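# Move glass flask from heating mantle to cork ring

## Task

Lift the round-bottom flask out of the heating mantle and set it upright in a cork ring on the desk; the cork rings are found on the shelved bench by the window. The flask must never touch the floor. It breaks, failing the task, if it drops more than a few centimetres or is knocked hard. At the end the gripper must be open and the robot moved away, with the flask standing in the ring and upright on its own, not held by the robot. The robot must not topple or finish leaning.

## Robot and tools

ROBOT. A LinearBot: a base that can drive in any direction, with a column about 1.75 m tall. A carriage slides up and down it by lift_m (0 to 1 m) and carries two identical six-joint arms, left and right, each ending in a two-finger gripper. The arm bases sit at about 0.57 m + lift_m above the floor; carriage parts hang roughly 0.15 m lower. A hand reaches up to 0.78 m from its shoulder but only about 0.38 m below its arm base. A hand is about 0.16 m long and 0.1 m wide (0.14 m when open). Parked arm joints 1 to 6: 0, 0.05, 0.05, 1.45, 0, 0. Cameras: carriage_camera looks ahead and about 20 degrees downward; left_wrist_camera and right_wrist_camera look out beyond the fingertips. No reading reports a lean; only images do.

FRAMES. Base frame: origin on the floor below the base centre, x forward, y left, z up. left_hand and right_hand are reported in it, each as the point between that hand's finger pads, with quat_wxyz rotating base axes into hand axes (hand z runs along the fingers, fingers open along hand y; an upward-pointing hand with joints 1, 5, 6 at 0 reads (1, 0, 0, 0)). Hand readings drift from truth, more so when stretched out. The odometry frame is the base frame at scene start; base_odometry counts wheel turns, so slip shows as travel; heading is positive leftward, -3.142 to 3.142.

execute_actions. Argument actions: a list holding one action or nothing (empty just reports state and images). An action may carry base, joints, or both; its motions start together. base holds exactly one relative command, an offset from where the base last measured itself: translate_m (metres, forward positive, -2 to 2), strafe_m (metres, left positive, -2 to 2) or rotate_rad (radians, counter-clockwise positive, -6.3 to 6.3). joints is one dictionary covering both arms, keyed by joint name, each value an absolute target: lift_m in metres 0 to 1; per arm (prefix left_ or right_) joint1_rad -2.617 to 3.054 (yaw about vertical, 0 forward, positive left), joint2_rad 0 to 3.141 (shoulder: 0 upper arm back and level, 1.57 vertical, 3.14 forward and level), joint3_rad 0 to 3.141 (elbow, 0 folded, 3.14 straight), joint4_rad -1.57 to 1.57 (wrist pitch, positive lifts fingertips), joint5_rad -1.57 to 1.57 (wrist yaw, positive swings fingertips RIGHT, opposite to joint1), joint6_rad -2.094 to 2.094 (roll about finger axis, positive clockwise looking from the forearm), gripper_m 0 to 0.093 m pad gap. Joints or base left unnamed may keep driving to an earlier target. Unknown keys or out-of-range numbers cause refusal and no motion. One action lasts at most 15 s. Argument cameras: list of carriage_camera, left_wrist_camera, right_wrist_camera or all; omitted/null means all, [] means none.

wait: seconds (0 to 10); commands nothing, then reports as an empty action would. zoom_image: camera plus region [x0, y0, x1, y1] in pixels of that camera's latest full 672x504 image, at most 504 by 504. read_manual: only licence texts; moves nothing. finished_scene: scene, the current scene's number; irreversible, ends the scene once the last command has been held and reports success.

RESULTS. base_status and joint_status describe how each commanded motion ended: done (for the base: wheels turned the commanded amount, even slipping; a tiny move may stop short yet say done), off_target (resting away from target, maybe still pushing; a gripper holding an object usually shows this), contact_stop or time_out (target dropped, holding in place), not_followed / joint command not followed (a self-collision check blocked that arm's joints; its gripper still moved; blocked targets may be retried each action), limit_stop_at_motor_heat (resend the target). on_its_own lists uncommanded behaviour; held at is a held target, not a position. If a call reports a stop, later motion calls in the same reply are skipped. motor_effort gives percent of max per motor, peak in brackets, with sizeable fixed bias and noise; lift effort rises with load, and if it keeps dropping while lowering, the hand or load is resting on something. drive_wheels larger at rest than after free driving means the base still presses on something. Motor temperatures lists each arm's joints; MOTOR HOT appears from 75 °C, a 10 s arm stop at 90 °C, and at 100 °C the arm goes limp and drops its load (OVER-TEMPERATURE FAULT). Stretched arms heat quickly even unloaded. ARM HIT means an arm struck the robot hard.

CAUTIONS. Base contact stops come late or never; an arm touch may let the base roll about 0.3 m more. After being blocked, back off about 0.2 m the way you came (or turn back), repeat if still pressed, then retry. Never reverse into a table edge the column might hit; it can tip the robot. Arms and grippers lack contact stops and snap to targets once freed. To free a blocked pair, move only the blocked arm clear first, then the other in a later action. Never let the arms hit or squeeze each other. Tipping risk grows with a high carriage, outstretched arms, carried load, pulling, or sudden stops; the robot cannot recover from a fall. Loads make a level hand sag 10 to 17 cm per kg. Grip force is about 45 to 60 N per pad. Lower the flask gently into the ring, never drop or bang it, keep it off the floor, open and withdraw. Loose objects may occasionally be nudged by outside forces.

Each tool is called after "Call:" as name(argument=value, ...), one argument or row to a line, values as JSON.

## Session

Call:
execute_actions(
  actions=[],
)

Scene clock: 0.00 s.
Motor temperatures (°C, as the motors report them): left_arm=[25 31 37 33 25 27] | right_arm=[27 34 34 39 25 26]
base_odometry: x=+0.000 y=+0.000 heading=+0.000 (m, m, rad; odometry frame)
base_status: not commanded
joint_positions: lift_m=+0.300 left_joint1_rad=+0.014 left_joint2_rad=+0.038 left_joint3_rad=+0.034 left_joint4_rad=+1.430 left_joint5_rad=+0.033 left_joint6_rad=-0.033 left_gripper_m=+0.094 right_joint1_rad=+0.000 right_joint2_rad=+0.042 right_joint3_rad=+0.048 right_joint4_rad=+1.444 right_joint5_rad=+0.012 right_joint6_rad=+0.007 right_gripper_m=+0.095
joint_status: not commanded
motor_effort: lift_m=+18 drive_wheels=+0 (%)
left_hand: x=+0.3045 y=+0.3200 z=+1.2896 quat_wxyz=(+0.997, +0.015, +0.072, -0.011) (m; base frame)
right_hand: x=+0.2983 y=-0.3271 z=+1.2938 quat_wxyz=(+0.998, +0.006, +0.060, +0.003) (m; base frame)
pictures: carriage_camera, left_wrist_camera, right_wrist_camera
Images, in order (width x height): carriage_camera 672x504, left_wrist_camera 672x504, right_wrist_camera 672x504.

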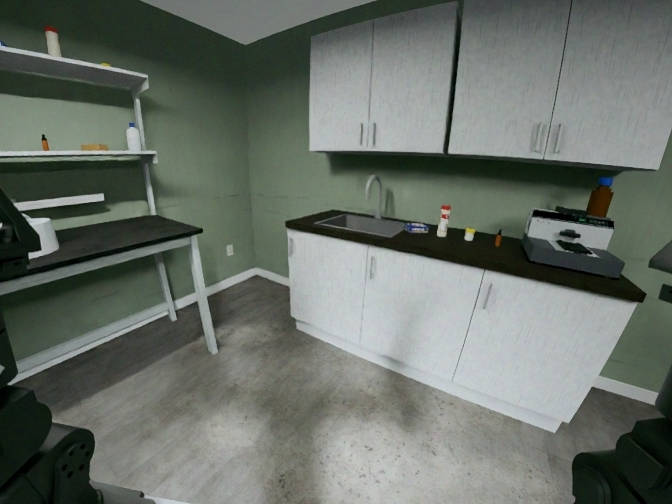

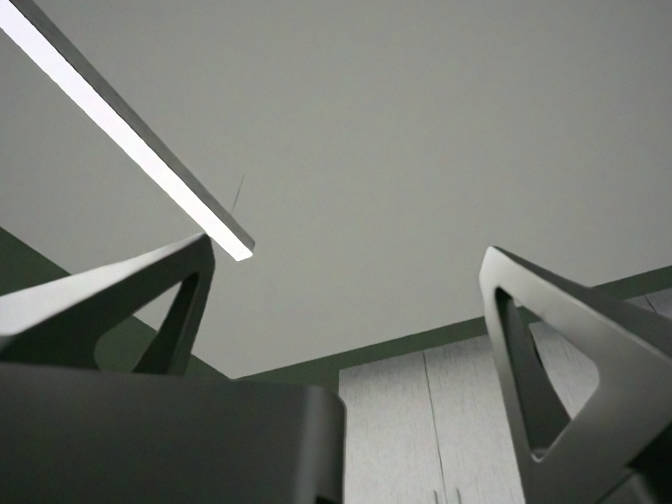

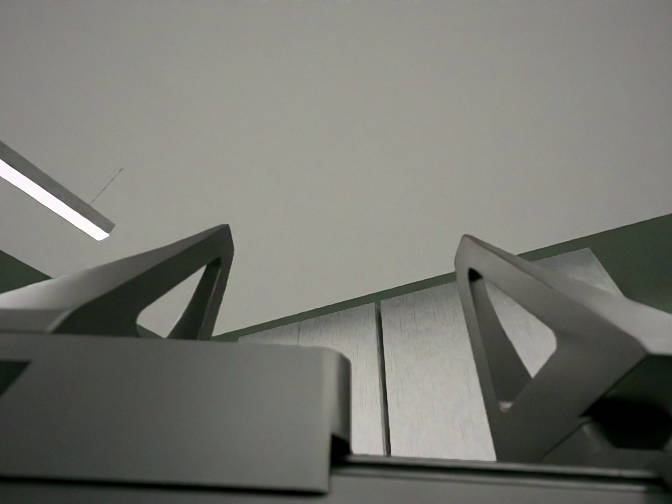

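Call:
execute_actions(
  actions=[
    {"base": {"rotate_rad": -2.125}, "joints": {"lift_m": 0.58, "right_joint1_rad": 0.2, "right_joint2_rad": 2.268, "right_joint3_rad": 1.097, "right_joint4_rad": -0.399, "right_joint5_rad": 0, "right_joint6_rad": 0, "right_gripper_m": 0.065}},
  ],
  cameras=["carriage_camera"],
)

Scene clock: 22.80 s.
Motor temperatures (°C, as the motors report them): left_arm=[25 32 39 32 25 27] | right_arm=[27 35 36 38 25 26]
base_odometry: x=+0.000 y=+0.000 heading=-2.125 (m, m, rad; odometry frame)
base_status: done
joint_positions: lift_m=+0.580 left_joint1_rad=+0.014 left_joint2_rad=+0.038 left_joint3_rad=+0.034 left_joint4_rad=+1.427 left_joint5_rad=+0.032 left_joint6_rad=-0.033 left_gripper_m=+0.094 right_joint1_rad=+0.196 right_joint2_rad=+2.266 right_joint3_rad=+1.091 right_joint4_rad=-0.388 right_joint5_rad=+0.003 right_joint6_rad=+0.003 right_gripper_m=+0.065
joint_status: all done
motor_effort: lift_m=+18(22) drive_wheels=+4(14) (%)
left_hand: x=+0.3053 y=+0.3201 z=+1.5693 quat_wxyz=(+0.997, +0.014, +0.074, -0.011) (m; base frame)
right_hand: x=+0.6022 y=-0.2594 z=+1.0108 quat_wxyz=(+0.004, -0.096, +0.995, -0.001) (m; base frame)
pictures: carriage_camera
Images, in order (width x height): carriage_camera 672x504.

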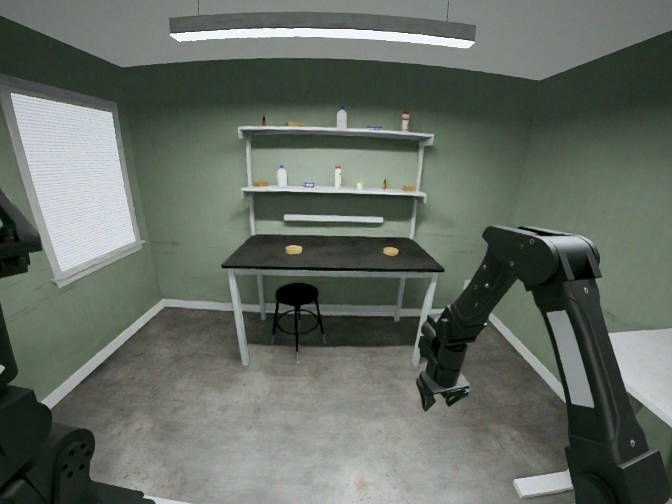

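Call:
zoom_image(
  camera="carriage_camera",
  region=[210, 220, 460, 380],
)

Region (210, 220, 460, 380) of carriage_camera's 672x504 image, scaled by 2.016, with more detail than that image has; it fills the top 323 rows of this view, and the rest is white.

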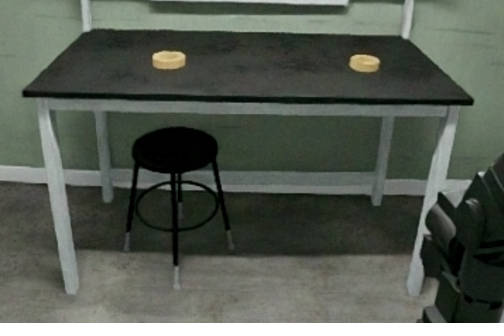

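Call:
execute_actions(
  actions=[
    {"base": {"translate_m": 1.25}, "joints": {"lift_m": 0.565, "right_joint1_rad": -0.09, "right_joint2_rad": 2.453, "right_joint3_rad": 1.484, "right_joint4_rad": -0.602}},
  ],
  cameras=["carriage_camera", "right_wrist_camera"],
)

Scene clock: 46.03 s.
Motor temperatures (°C, as the motors report them): left_arm=[25 32 40 32 25 27] | right_arm=[27 41 36 36 25 26]
base_odometry: x=-0.659 y=-1.062 heading=-2.126 (m, m, rad; odometry frame)
base_status: done
joint_positions: lift_m=+0.565 left_joint1_rad=+0.014 left_joint2_rad=+0.038 left_joint3_rad=+0.034 left_joint4_rad=+1.429 left_joint5_rad=+0.032 left_joint6_rad=-0.033 left_gripper_m=+0.094 right_joint1_rad=-0.099 right_joint2_rad=+2.461 right_joint3_rad=+1.473 right_joint4_rad=-0.596 right_joint5_rad=+0.001 right_joint6_rad=+0.003 right_gripper_m=+0.065
joint_status: all done
motor_effort: lift_m=+17(17) drive_wheels=+4(15) (%)
left_hand: x=+0.3048 y=+0.3201 z=+1.5545 quat_wxyz=(+0.997, +0.014, +0.073, -0.011) (m; base frame)
right_hand: x=+0.6724 y=-0.3653 z=+0.9907 quat_wxyz=(-0.007, +0.051, +0.999, +0.000) (m; base frame)
pictures: carriage_camera, right_wrist_camera
Images, in order (width x height): carriage_camera 672x504, right_wrist_camera 672x504.

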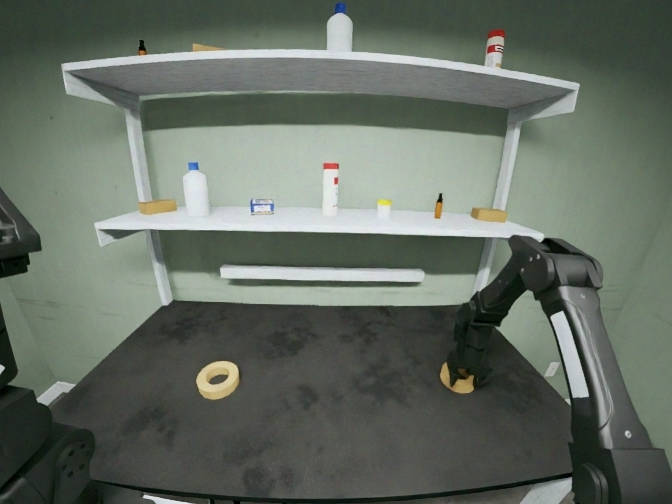

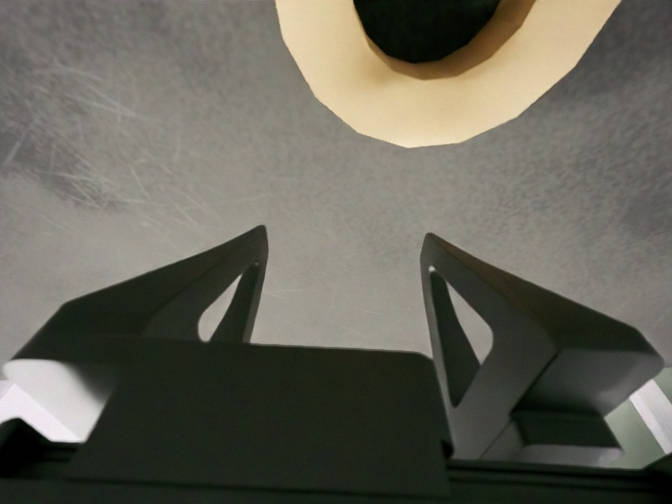

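Call:
execute_actions(
  actions=[
    {"base": {"translate_m": 0.05}, "joints": {"right_joint1_rad": -0.072, "right_joint2_rad": 2.537, "right_joint3_rad": 1.66, "right_joint4_rad": -0.694}},
  ],
  cameras=["carriage_camera", "right_wrist_camera"],
)

Scene clock: 68.23 s.
Motor temperatures (°C, as the motors report them): left_arm=[25 33 40 32 25 27] | right_arm=[27 47 37 35 25 26]
base_odometry: x=-0.685 y=-1.104 heading=-2.126 (m, m, rad; odometry frame)
base_status: done
joint_positions: lift_m=+0.565 left_joint1_rad=+0.014 left_joint2_rad=+0.038 left_joint3_rad=+0.034 left_joint4_rad=+1.427 left_joint5_rad=+0.032 left_joint6_rad=-0.033 left_gripper_m=+0.094 right_joint1_rad=-0.077 right_joint2_rad=+2.541 right_joint3_rad=+1.646 right_joint4_rad=-0.688 right_joint5_rad=+0.001 right_joint6_rad=+0.003 right_gripper_m=+0.065
joint_status: all done
motor_effort: lift_m=+17(17) drive_wheels=+4(9) (%)
left_hand: x=+0.3051 y=+0.3201 z=+1.5545 quat_wxyz=(+0.997, +0.014, +0.074, -0.011) (m; base frame)
right_hand: x=+0.7017 y=-0.3589 z=+0.9921 quat_wxyz=(-0.005, +0.040, +0.999, +0.000) (m; base frame)
pictures: carriage_camera, right_wrist_camera
Images, in order (width x height): carriage_camera 672x504, right_wrist_camera 672x504.

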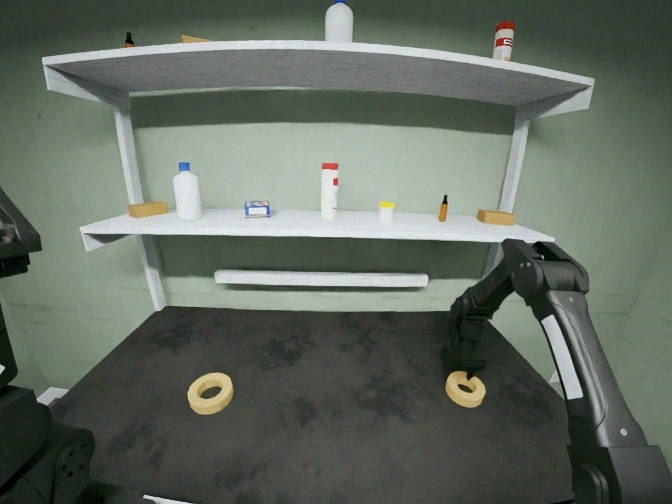

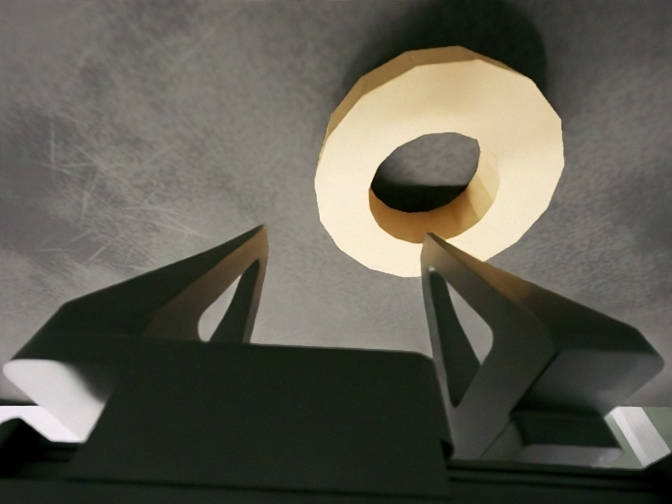

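Call:
execute_actions(
  actions=[
    {"base": {"translate_m": 0.012}, "joints": {"lift_m": 0.54}},
  ],
  cameras=["right_wrist_camera"],
)

Scene clock: 76.47 s.
Motor temperatures (°C, as the motors report them): left_arm=[25 33 40 32 25 27] | right_arm=[27 48 37 35 25 26]
base_odometry: x=-0.692 y=-1.115 heading=-2.127 (m, m, rad; odometry frame)
base_status: done
joint_positions: lift_m=+0.540 left_joint1_rad=+0.014 left_joint2_rad=+0.038 left_joint3_rad=+0.034 left_joint4_rad=+1.428 left_joint5_rad=+0.032 left_joint6_rad=-0.033 left_gripper_m=+0.094 right_joint1_rad=-0.077 right_joint2_rad=+2.544 right_joint3_rad=+1.646 right_joint4_rad=-0.690 right_joint5_rad=+0.001 right_joint6_rad=+0.003 right_gripper_m=+0.065
joint_status: all done
motor_effort: lift_m=+17(18) drive_wheels=+2(9) (%)
left_hand: x=+0.3050 y=+0.3201 z=+1.5294 quat_wxyz=(+0.997, +0.014, +0.073, -0.011) (m; base frame)
right_hand: x=+0.7002 y=-0.3586 z=+0.9656 quat_wxyz=(-0.009, +0.040, +0.999, +0.000) (m; base frame)
pictures: right_wrist_camera
Images, in order (width x height): right_wrist_camera 672x504.

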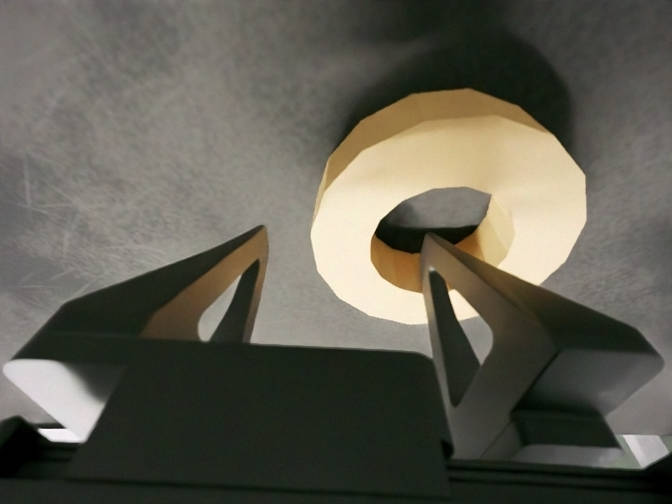

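Call:
execute_actions(
  actions=[
    {"joints": {"lift_m": 0.513}},
  ],
  cameras=["right_wrist_camera"],
)

Scene clock: 83.23 s.
Motor temperatures (°C, as the motors report them): left_arm=[25 33 41 32 25 27] | right_arm=[27 49 37 34 25 26]
base_odometry: x=-0.692 y=-1.115 heading=-2.127 (m, m, rad; odometry frame)
base_status: not commanded
joint_positions: lift_m=+0.513 left_joint1_rad=+0.014 left_joint2_rad=+0.038 left_joint3_rad=+0.034 left_joint4_rad=+1.428 left_joint5_rad=+0.032 left_joint6_rad=-0.033 left_gripper_m=+0.094 right_joint1_rad=-0.077 right_joint2_rad=+2.546 right_joint3_rad=+1.646 right_joint4_rad=-0.692 right_joint5_rad=+0.001 right_joint6_rad=+0.003 right_gripper_m=+0.065
joint_status: all done
motor_effort: lift_m=+18(17) drive_wheels=-4(4) (%)
left_hand: x=+0.3049 y=+0.3201 z=+1.5024 quat_wxyz=(+0.997, +0.014, +0.073, -0.011) (m; base frame)
right_hand: x=+0.6991 y=-0.3585 z=+0.9376 quat_wxyz=(-0.011, +0.040, +0.999, +0.000) (m; base frame)
pictures: right_wrist_camera
Images, in order (width x height): right_wrist_camera 672x504.

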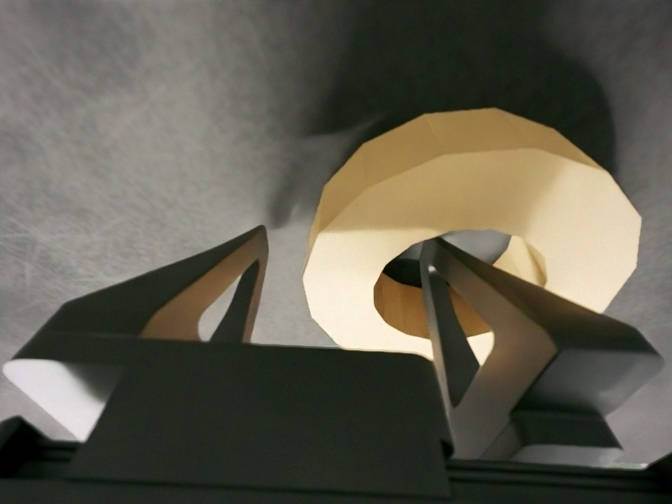

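Call:
execute_actions(
  actions=[
    {"joints": {"lift_m": 0.510, "right_gripper_m": 0.012}},
  ],
  cameras=["right_wrist_camera"],
)

Call:
execute_actions(
  actions=[
    {"joints": {"lift_m": 0.55}},
  ],
  cameras=["carriage_camera", "right_wrist_camera"],
)

Scene clock: 90.00 s.
Motor temperatures (°C, as the motors report them): left_arm=[25 33 41 31 25 27] | right_arm=[27 51 37 34 25 26]
base_odometry: x=-0.692 y=-1.115 heading=-2.127 (m, m, rad; odometry frame)
base_status: not commanded
joint_positions: lift_m=+0.510 left_joint1_rad=+0.014 left_joint2_rad=+0.038 left_joint3_rad=+0.034 left_joint4_rad=+1.429 left_joint5_rad=+0.032 left_joint6_rad=-0.033 left_gripper_m=+0.094 right_joint1_rad=-0.077 right_joint2_rad=+2.547 right_joint3_rad=+1.646 right_joint4_rad=-0.694 right_joint5_rad=+0.000 right_joint6_rad=+0.002 right_gripper_m=+0.024
joint_status: right_gripper_m off_target (ended at +0.024, target +0.012); the others done
motor_effort: lift_m=+17(18) drive_wheels=+3(2) (%)
left_hand: x=+0.3048 y=+0.3201 z=+1.4995 quat_wxyz=(+0.997, +0.014, +0.073, -0.011) (m; base frame)
right_hand: x=+0.6984 y=-0.3583 z=+0.9343 quat_wxyz=(-0.012, +0.039, +0.999, +0.000) (m; base frame)
pictures: right_wrist_camera
Images, in order (width x height): right_wrist_camera 672x504.

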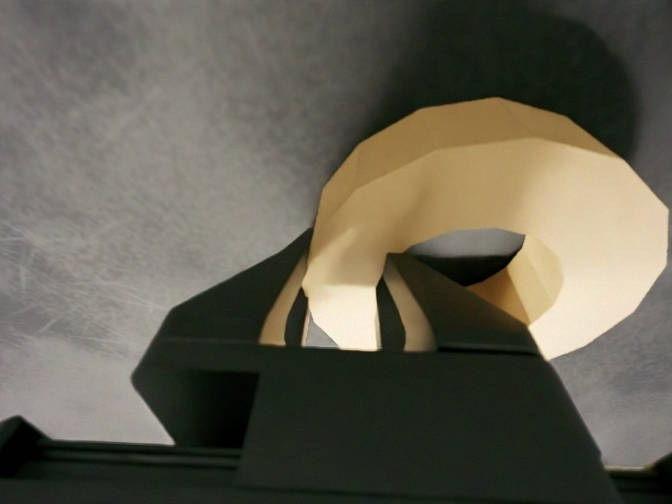

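Scene clock: 90.70 s.
Motor temperatures (°C, as the motors report them): left_arm=[25 33 41 31 25 27] | right_arm=[27 51 37 34 25 26]
base_odometry: x=-0.692 y=-1.115 heading=-2.127 (m, m, rad; odometry frame)
base_status: not commanded
joint_positions: lift_m=+0.550 left_joint1_rad=+0.014 left_joint2_rad=+0.038 left_joint3_rad=+0.034 left_joint4_rad=+1.429 left_joint5_rad=+0.032 left_joint6_rad=-0.033 left_gripper_m=+0.094 right_joint1_rad=-0.077 right_joint2_rad=+2.544 right_joint3_rad=+1.646 right_joint4_rad=-0.694 right_joint5_rad=+0.000 right_joint6_rad=+0.002 right_gripper_m=+0.024
joint_status: all done
motor_effort: lift_m=+17(20) drive_wheels=+2(4) (%)
left_hand: x=+0.3048 y=+0.3201 z=+1.5394 quat_wxyz=(+0.997, +0.014, +0.073, -0.011) (m; base frame)
right_hand: x=+0.6993 y=-0.3584 z=+0.9756 quat_wxyz=(-0.010, +0.039, +0.999, +0.000) (m; base frame)
pictures: carriage_camera, right_wrist_camera
Images, in order (width x height): carriage_camera 672x504, right_wrist_camera 672x504.

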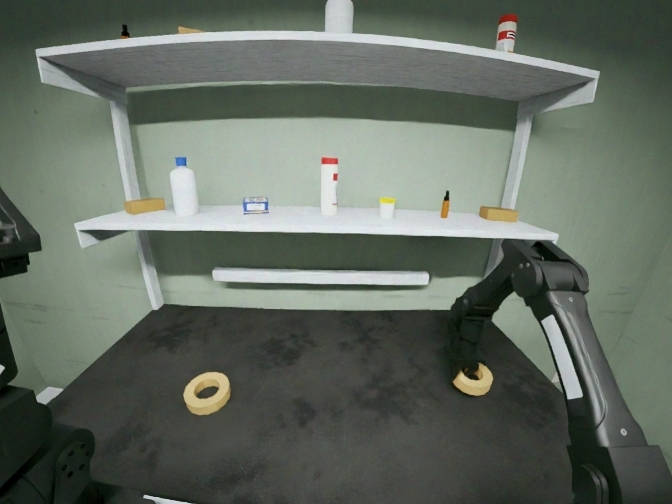

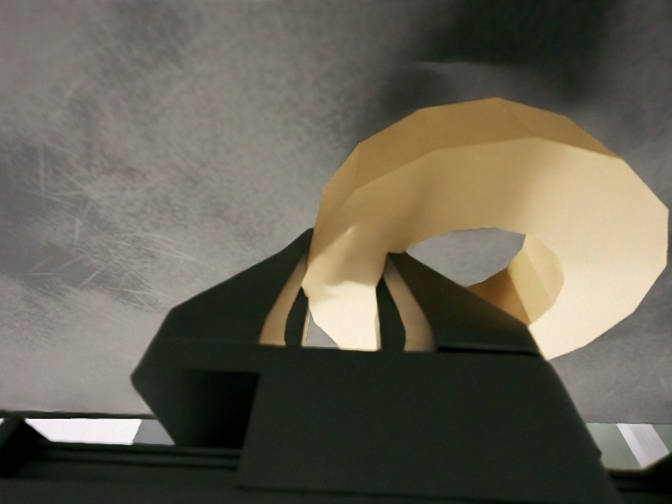

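Call:
execute_actions(
  actions=[
    {"base": {"translate_m": -1.15}, "joints": {"lift_m": 0.68, "right_joint1_rad": 0.15, "right_joint2_rad": 2.268, "right_joint3_rad": 1.097, "right_joint4_rad": -0.399}},
  ],
  cameras=["carriage_camera"],
)

Call:
execute_actions(
  actions=[
    {"base": {"rotate_rad": -1.571}},
  ],
  cameras=["carriage_camera"],
)

Scene clock: 106.67 s.
Motor temperatures (°C, as the motors report them): left_arm=[25 33 41 31 25 27] | right_arm=[27 51 37 34 25 26]
base_odometry: x=-0.084 y=-0.138 heading=-2.128 (m, m, rad; odometry frame)
base_status: done
joint_positions: lift_m=+0.680 left_joint1_rad=+0.014 left_joint2_rad=+0.038 left_joint3_rad=+0.034 left_joint4_rad=+1.428 left_joint5_rad=+0.032 left_joint6_rad=-0.033 left_gripper_m=+0.094 right_joint1_rad=+0.154 right_joint2_rad=+2.263 right_joint3_rad=+1.103 right_joint4_rad=-0.399 right_joint5_rad=-0.005 right_joint6_rad=+0.002 right_gripper_m=+0.024
joint_status: all done
motor_effort: lift_m=+18(22) drive_wheels=+4(15) (%)
left_hand: x=+0.3049 y=+0.3201 z=+1.6693 quat_wxyz=(+0.997, +0.014, +0.073, -0.011) (m; base frame)
right_hand: x=+0.6077 y=-0.2713 z=+1.1137 quat_wxyz=(+0.006, -0.076, +0.997, +0.003) (m; base frame)
pictures: carriage_camera
Images, in order (width x height): carriage_camera 672x504.

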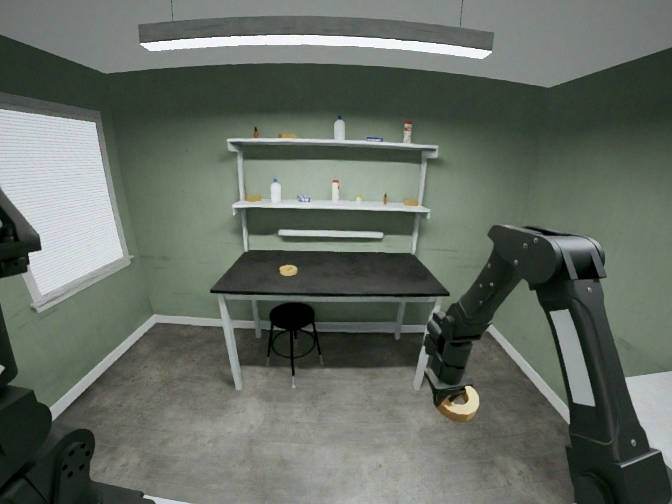

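Scene clock: 109.77 s.
Motor temperatures (°C, as the motors report them): left_arm=[25 33 41 31 25 27] | right_arm=[27 51 37 33 25 26]
base_odometry: x=-0.084 y=-0.138 heading=+2.585 (m, m, rad; odometry frame)
base_status: done
joint_positions: lift_m=+0.680 left_joint1_rad=+0.014 left_joint2_rad=+0.038 left_joint3_rad=+0.034 left_joint4_rad=+1.428 left_joint5_rad=+0.032 left_joint6_rad=-0.033 left_gripper_m=+0.094 right_joint1_rad=+0.148 right_joint2_rad=+2.263 right_joint3_rad=+1.103 right_joint4_rad=-0.398 right_joint5_rad=-0.004 right_joint6_rad=+0.002 right_gripper_m=+0.024
joint_status: not commanded
motor_effort: lift_m=+18(18) drive_wheels=+3(11) (%)
left_hand: x=+0.3050 y=+0.3201 z=+1.6693 quat_wxyz=(+0.997, +0.014, +0.073, -0.011) (m; base frame)
right_hand: x=+0.6084 y=-0.2736 z=+1.1137 quat_wxyz=(+0.006, -0.073, +0.997, +0.003) (m; base frame)
pictures: carriage_camera
Images, in order (width x height): carriage_camera 672x504.

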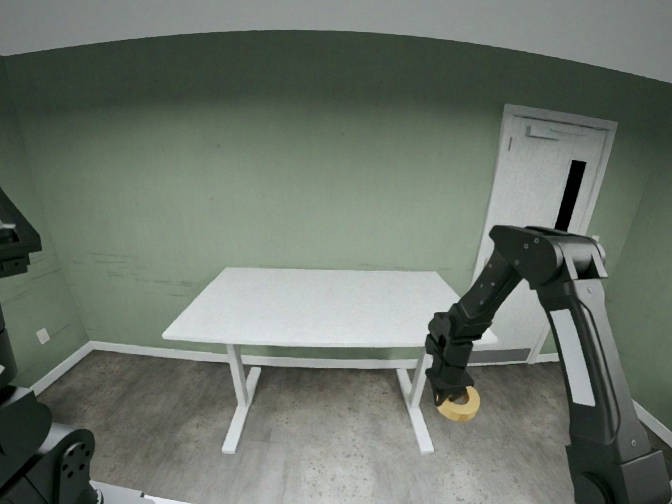

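Call:
execute_actions(
  actions=[],
)

Scene clock: 136.33 s.
Motor temperatures (°C, as the motors report them): left_arm=[25 33 41 31 25 27] | right_arm=[27 48 35 33 25 26]
base_odometry: x=-0.084 y=-0.138 heading=+2.585 (m, m, rad; odometry frame)
base_status: done
joint_positions: lift_m=+0.680 left_joint1_rad=+0.014 left_joint2_rad=+0.038 left_joint3_rad=+0.034 left_joint4_rad=+1.428 left_joint5_rad=+0.032 left_joint6_rad=-0.033 left_gripper_m=+0.094 right_joint1_rad=+0.148 right_joint2_rad=+2.263 right_joint3_rad=+1.103 right_joint4_rad=-0.398 right_joint5_rad=-0.004 right_joint6_rad=+0.002 right_gripper_m=+0.024
joint_status: not commanded
motor_effort: lift_m=+18(18) drive_wheels=+4(11) (%)
left_hand: x=+0.3050 y=+0.3201 z=+1.6693 quat_wxyz=(+0.997, +0.014, +0.073, -0.011) (m; base frame)
right_hand: x=+0.6084 y=-0.2736 z=+1.1137 quat_wxyz=(+0.006, -0.073, +0.997, +0.003) (m; base frame)
pictures: carriage_camera, left_wrist_camera, right_wrist_camera
Images, in order (width x height): carriage_camera 672x504, left_wrist_camera 672x504, right_wrist_camera 672x504.

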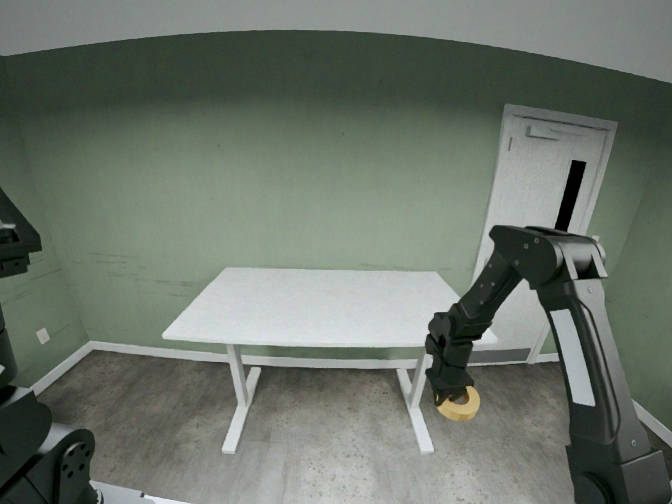

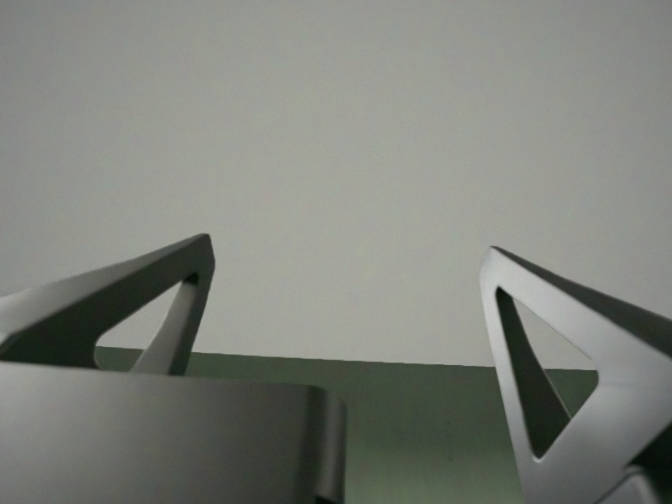

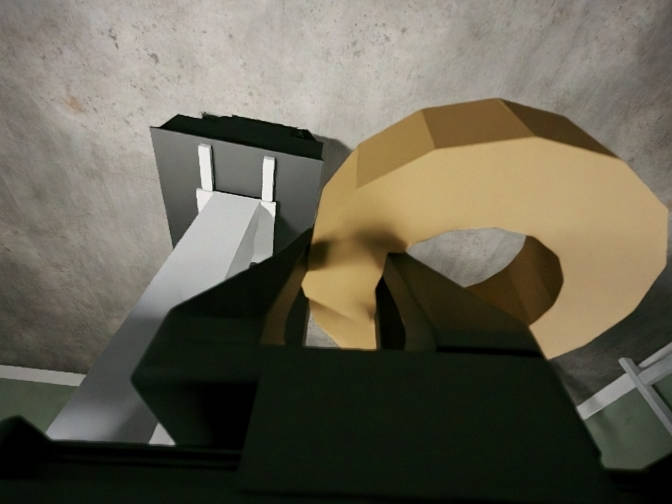

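Call:
execute_actions(
  actions=[
    {"base": {"translate_m": 0.58}, "joints": {"lift_m": 0.60}},
  ],
)

Scene clock: 161.57 s.
Motor temperatures (°C, as the motors report them): left_arm=[25 33 41 31 25 27] | right_arm=[27 47 35 32 25 26]
base_odometry: x=-0.576 y=+0.169 heading=+2.584 (m, m, rad; odometry frame)
base_status: done
joint_positions: lift_m=+0.600 left_joint1_rad=+0.014 left_joint2_rad=+0.038 left_joint3_rad=+0.034 left_joint4_rad=+1.428 left_joint5_rad=+0.032 left_joint6_rad=-0.033 left_gripper_m=+0.094 right_joint1_rad=+0.148 right_joint2_rad=+2.268 right_joint3_rad=+1.103 right_joint4_rad=-0.400 right_joint5_rad=-0.004 right_joint6_rad=+0.002 right_gripper_m=+0.024
joint_status: all done
motor_effort: lift_m=+17(17) drive_wheels=+3(12) (%)
left_hand: x=+0.3050 y=+0.3201 z=+1.5894 quat_wxyz=(+0.997, +0.014, +0.073, -0.011) (m; base frame)
right_hand: x=+0.6067 y=-0.2739 z=+1.0323 quat_wxyz=(+0.003, -0.073, +0.997, +0.002) (m; base frame)
pictures: carriage_camera, left_wrist_camera, right_wrist_camera
Images, in order (width x height): carriage_camera 672x504, left_wrist_camera 672x504, right_wrist_camera 672x504.

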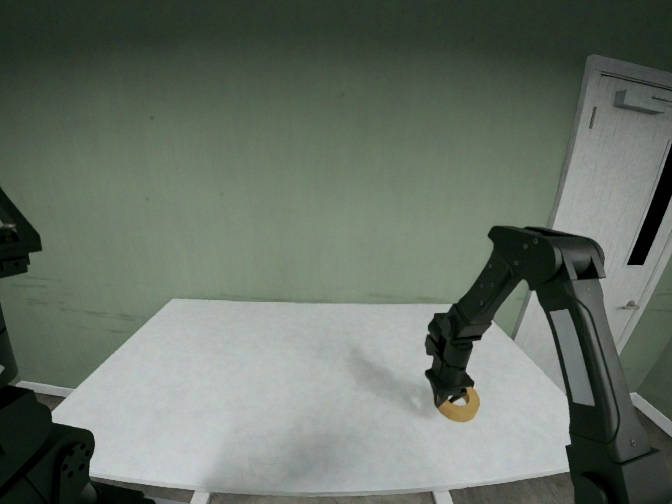

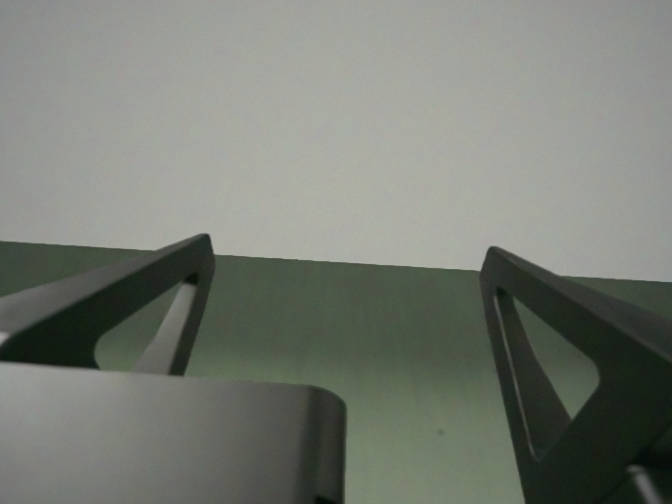

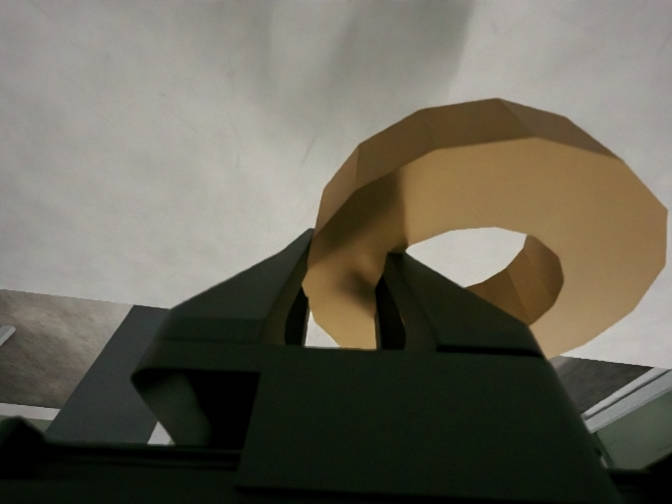

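Call:
execute_actions(
  actions=[
    {"joints": {"lift_m": 0.545}},
  ],
  cameras=["carriage_camera", "right_wrist_camera"],
)

Scene clock: 172.67 s.
Motor temperatures (°C, as the motors report them): left_arm=[25 33 41 31 25 27] | right_arm=[27 47 34 32 25 26]
base_odometry: x=-0.576 y=+0.169 heading=+2.584 (m, m, rad; odometry frame)
base_status: not commanded
joint_positions: lift_m=+0.545 left_joint1_rad=+0.014 left_joint2_rad=+0.038 left_joint3_rad=+0.034 left_joint4_rad=+1.428 left_joint5_rad=+0.032 left_joint6_rad=-0.033 left_gripper_m=+0.094 right_joint1_rad=+0.148 right_joint2_rad=+2.272 right_joint3_rad=+1.103 right_joint4_rad=-0.400 right_joint5_rad=-0.004 right_joint6_rad=+0.002 right_gripper_m=+0.024
joint_status: all done
motor_effort: lift_m=+17(18) drive_wheels=+4(3) (%)
left_hand: x=+0.3049 y=+0.3201 z=+1.5344 quat_wxyz=(+0.997, +0.014, +0.073, -0.011) (m; base frame)
right_hand: x=+0.6057 y=-0.2740 z=+0.9759 quat_wxyz=(+0.001, -0.073, +0.997, +0.002) (m; base frame)
pictures: carriage_camera, right_wrist_camera
Images, in order (width x height): carriage_camera 672x504, right_wrist_camera 672x504.

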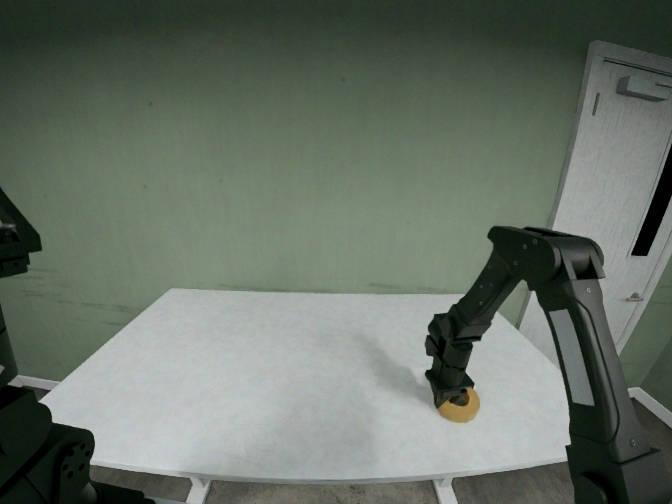

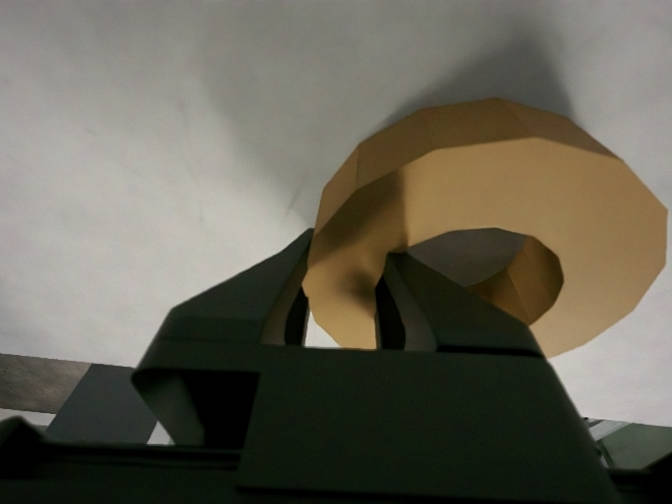

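Call:
execute_actions(
  actions=[
    {"joints": {"lift_m": 0.532}},
  ],
  cameras=["right_wrist_camera"],
)

Call:
execute_actions(
  actions=[
    {"joints": {"lift_m": 0.522}},
  ],
  cameras=["right_wrist_camera"],
)

Scene clock: 179.57 s.
Motor temperatures (°C, as the motors report them): left_arm=[25 33 42 31 25 27] | right_arm=[27 47 34 31 25 26]
base_odometry: x=-0.576 y=+0.169 heading=+2.584 (m, m, rad; odometry frame)
base_status: not commanded
joint_positions: lift_m=+0.532 left_joint1_rad=+0.014 left_joint2_rad=+0.038 left_joint3_rad=+0.034 left_joint4_rad=+1.429 left_joint5_rad=+0.032 left_joint6_rad=-0.033 left_gripper_m=+0.094 right_joint1_rad=+0.148 right_joint2_rad=+2.261 right_joint3_rad=+1.103 right_joint4_rad=-0.414 right_joint5_rad=-0.004 right_joint6_rad=+0.002 right_gripper_m=+0.024
joint_status: all done
motor_effort: lift_m=+16(16) drive_wheels=-5(6) (%)
left_hand: x=+0.3047 y=+0.3201 z=+1.5217 quat_wxyz=(+0.997, +0.014, +0.073, -0.011) (m; base frame)
right_hand: x=+0.6050 y=-0.2741 z=+0.9668 quat_wxyz=(-0.001, -0.073, +0.997, +0.002) (m; base frame)
pictures: right_wrist_camera
Images, in order (width x height): right_wrist_camera 672x504.

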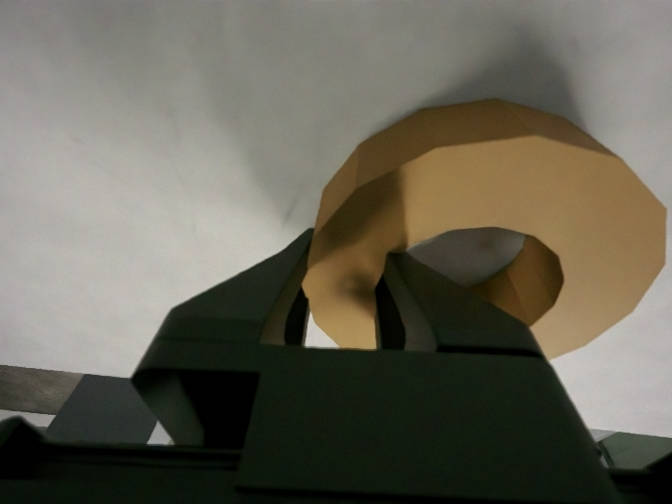

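Scene clock: 180.07 s.
Motor temperatures (°C, as the motors report them): left_arm=[25 33 42 31 25 27] | right_arm=[27 47 34 31 25 26]
base_odometry: x=-0.576 y=+0.169 heading=+2.584 (m, m, rad; odometry frame)
base_status: not commanded
joint_positions: lift_m=+0.522 left_joint1_rad=+0.014 left_joint2_rad=+0.038 left_joint3_rad=+0.034 left_joint4_rad=+1.430 left_joint5_rad=+0.032 left_joint6_rad=-0.033 left_gripper_m=+0.094 right_joint1_rad=+0.148 right_joint2_rad=+2.233 right_joint3_rad=+1.103 right_joint4_rad=-0.443 right_joint5_rad=-0.004 right_joint6_rad=+0.002 right_gripper_m=+0.024
joint_status: all done
motor_effort: lift_m=+15(16) drive_wheels=+4(4) (%)
left_hand: x=+0.3046 y=+0.3201 z=+1.5118 quat_wxyz=(+0.997, +0.014, +0.072, -0.011) (m; base frame)
right_hand: x=+0.6046 y=-0.2742 z=+0.9657 quat_wxyz=(-0.001, -0.073, +0.997, +0.002) (m; base frame)
pictures: right_wrist_camera
Images, in order (width x height): right_wrist_camera 672x504.

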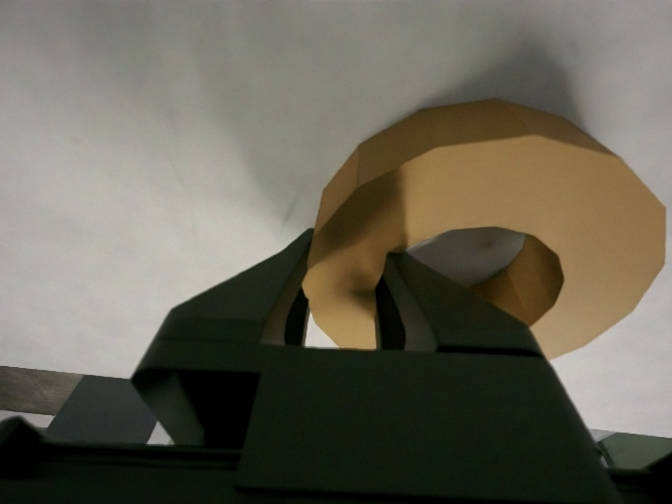

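Call:
execute_actions(
  actions=[
    {"joints": {"lift_m": 0.533, "right_gripper_m": 0.055}},
  ],
  cameras=["right_wrist_camera"],
)

Call:
execute_actions(
  actions=[
    {"joints": {"lift_m": 0.60}},
  ],
  cameras=["carriage_camera", "right_wrist_camera"],
)

Scene clock: 189.10 s.
Motor temperatures (°C, as the motors report them): left_arm=[25 33 42 31 25 27] | right_arm=[27 46 34 32 25 26]
base_odometry: x=-0.576 y=+0.169 heading=+2.584 (m, m, rad; odometry frame)
base_status: not commanded
joint_positions: lift_m=+0.533 left_joint1_rad=+0.014 left_joint2_rad=+0.038 left_joint3_rad=+0.034 left_joint4_rad=+1.429 left_joint5_rad=+0.032 left_joint6_rad=-0.033 left_gripper_m=+0.094 right_joint1_rad=+0.148 right_joint2_rad=+2.252 right_joint3_rad=+1.103 right_joint4_rad=-0.419 right_joint5_rad=-0.004 right_joint6_rad=+0.002 right_gripper_m=+0.055
joint_status: all done
motor_effort: lift_m=+18(21) drive_wheels=+4(4) (%)
left_hand: x=+0.3047 y=+0.3201 z=+1.5223 quat_wxyz=(+0.997, +0.014, +0.073, -0.011) (m; base frame)
right_hand: x=+0.6059 y=-0.2740 z=+0.9701 quat_wxyz=(+0.001, -0.073, +0.997, +0.002) (m; base frame)
pictures: right_wrist_camera
Images, in order (width x height): right_wrist_camera 672x504.

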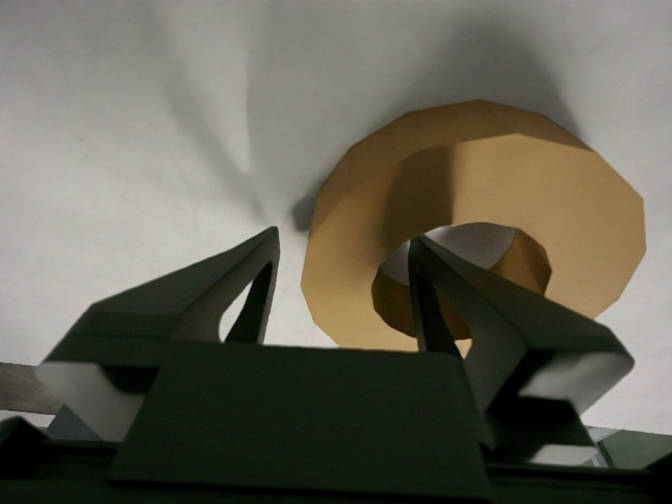

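Scene clock: 189.90 s.
Motor temperatures (°C, as the motors report them): left_arm=[25 33 42 31 25 27] | right_arm=[27 46 34 32 25 26]
base_odometry: x=-0.576 y=+0.169 heading=+2.584 (m, m, rad; odometry frame)
base_status: not commanded
joint_positions: lift_m=+0.600 left_joint1_rad=+0.014 left_joint2_rad=+0.038 left_joint3_rad=+0.034 left_joint4_rad=+1.429 left_joint5_rad=+0.032 left_joint6_rad=-0.033 left_gripper_m=+0.094 right_joint1_rad=+0.148 right_joint2_rad=+2.268 right_joint3_rad=+1.103 right_joint4_rad=-0.409 right_joint5_rad=-0.004 right_joint6_rad=+0.002 right_gripper_m=+0.055
joint_status: all done
motor_effort: lift_m=+18(22) drive_wheels=+3(5) (%)
left_hand: x=+0.3047 y=+0.3201 z=+1.5894 quat_wxyz=(+0.997, +0.014, +0.073, -0.011) (m; base frame)
right_hand: x=+0.6045 y=-0.2743 z=+1.0320 quat_wxyz=(-0.002, -0.073, +0.997, +0.002) (m; base frame)
pictures: carriage_camera, right_wrist_camera
Images, in order (width x height): carriage_camera 672x504, right_wrist_camera 672x504.

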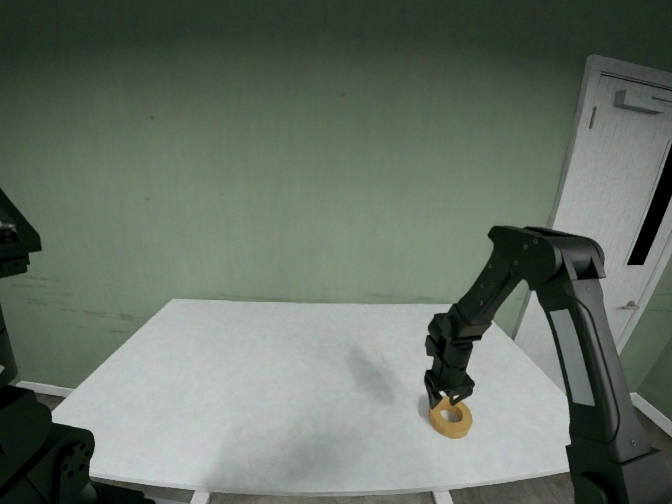

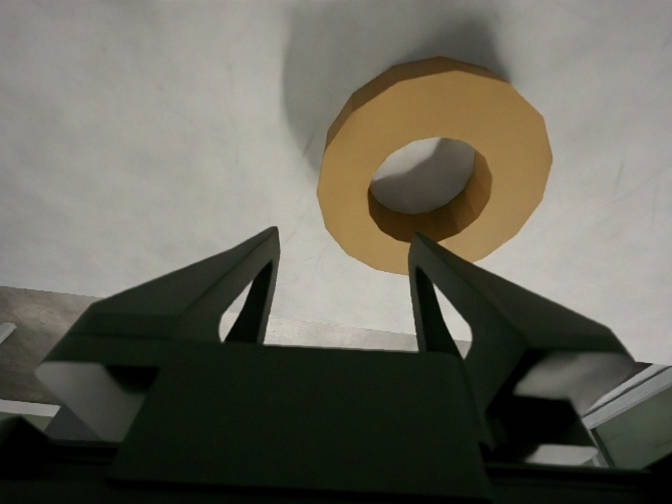

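Call:
execute_actions(
  actions=[
    {"base": {"translate_m": -0.40}, "joints": {"right_joint1_rad": 0, "right_joint2_rad": 1.2, "right_joint3_rad": 0.7, "right_joint4_rad": 0.5, "right_gripper_m": 0.08}},
  ],
  cameras=["carriage_camera"],
)

Call:
execute_actions(
  actions=[
    {"base": {"rotate_rad": -1.57}, "joints": {"lift_m": 0.36}},
  ],
  cameras=["carriage_camera", "right_wrist_camera"],
)

Scene clock: 217.20 s.
Motor temperatures (°C, as the motors report them): left_arm=[25 33 42 30 25 27] | right_arm=[27 46 34 32 25 26]
base_odometry: x=-0.237 y=-0.043 heading=+2.584 (m, m, rad; odometry frame)
base_status: done
joint_positions: lift_m=+0.600 left_joint1_rad=+0.014 left_joint2_rad=+0.038 left_joint3_rad=+0.034 left_joint4_rad=+1.432 left_joint5_rad=+0.032 left_joint6_rad=-0.033 left_gripper_m=+0.094 right_joint1_rad=-0.007 right_joint2_rad=+1.211 right_joint3_rad=+0.712 right_joint4_rad=+0.497 right_joint5_rad=-0.001 right_joint6_rad=+0.002 right_gripper_m=+0.080
joint_status: all done
motor_effort: lift_m=+18(18) drive_wheels=+0(16) (%)
left_hand: x=+0.3039 y=+0.3201 z=+1.5895 quat_wxyz=(+0.997, +0.014, +0.071, -0.011) (m; base frame)
right_hand: x=+0.6846 y=-0.3277 z=+1.4586 quat_wxyz=(+0.706, +0.003, +0.708, -0.001) (m; base frame)
pictures: carriage_camera
Images, in order (width x height): carriage_camera 672x504.

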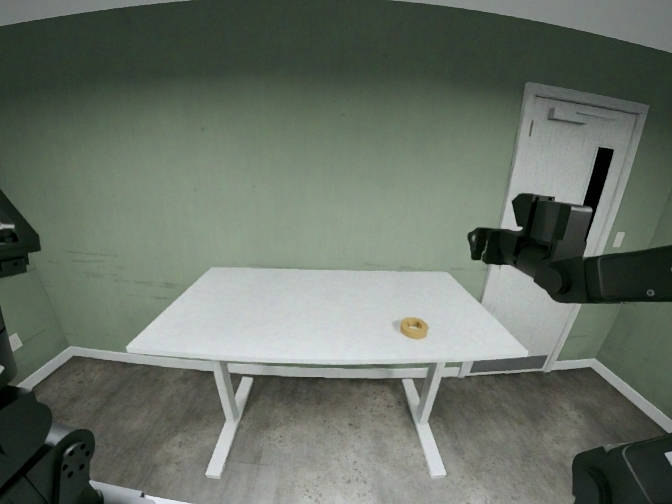

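Scene clock: 220.30 s.
Motor temperatures (°C, as the motors report them): left_arm=[25 33 42 30 25 27] | right_arm=[27 46 35 33 25 26]
base_odometry: x=-0.237 y=-0.042 heading=+1.014 (m, m, rad; odometry frame)
base_status: done
joint_positions: lift_m=+0.360 left_joint1_rad=+0.014 left_joint2_rad=+0.038 left_joint3_rad=+0.034 left_joint4_rad=+1.429 left_joint5_rad=+0.031 left_joint6_rad=-0.033 left_gripper_m=+0.094 right_joint1_rad=-0.007 right_joint2_rad=+1.211 right_joint3_rad=+0.706 right_joint4_rad=+0.489 right_joint5_rad=-0.001 right_joint6_rad=+0.002 right_gripper_m=+0.080
joint_status: all done
motor_effort: lift_m=+17(17) drive_wheels=+3(9) (%)
left_hand: x=+0.3048 y=+0.3202 z=+1.3495 quat_wxyz=(+0.997, +0.014, +0.073, -0.011) (m; base frame)
right_hand: x=+0.6842 y=-0.3277 z=+1.2142 quat_wxyz=(+0.701, +0.003, +0.713, -0.001) (m; base frame)
pictures: carriage_camera, right_wrist_camera
Images, in order (width x height): carriage_camera 672x504, right_wrist_camera 672x504.

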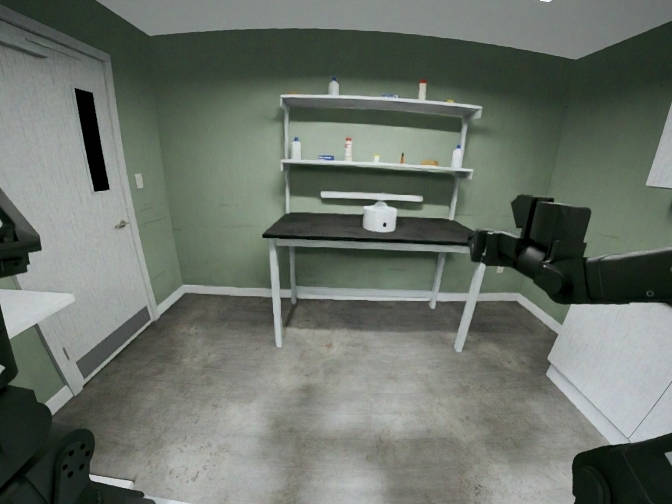

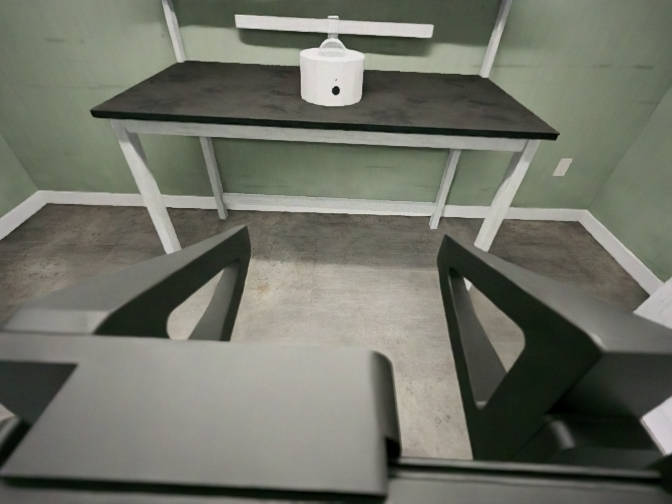

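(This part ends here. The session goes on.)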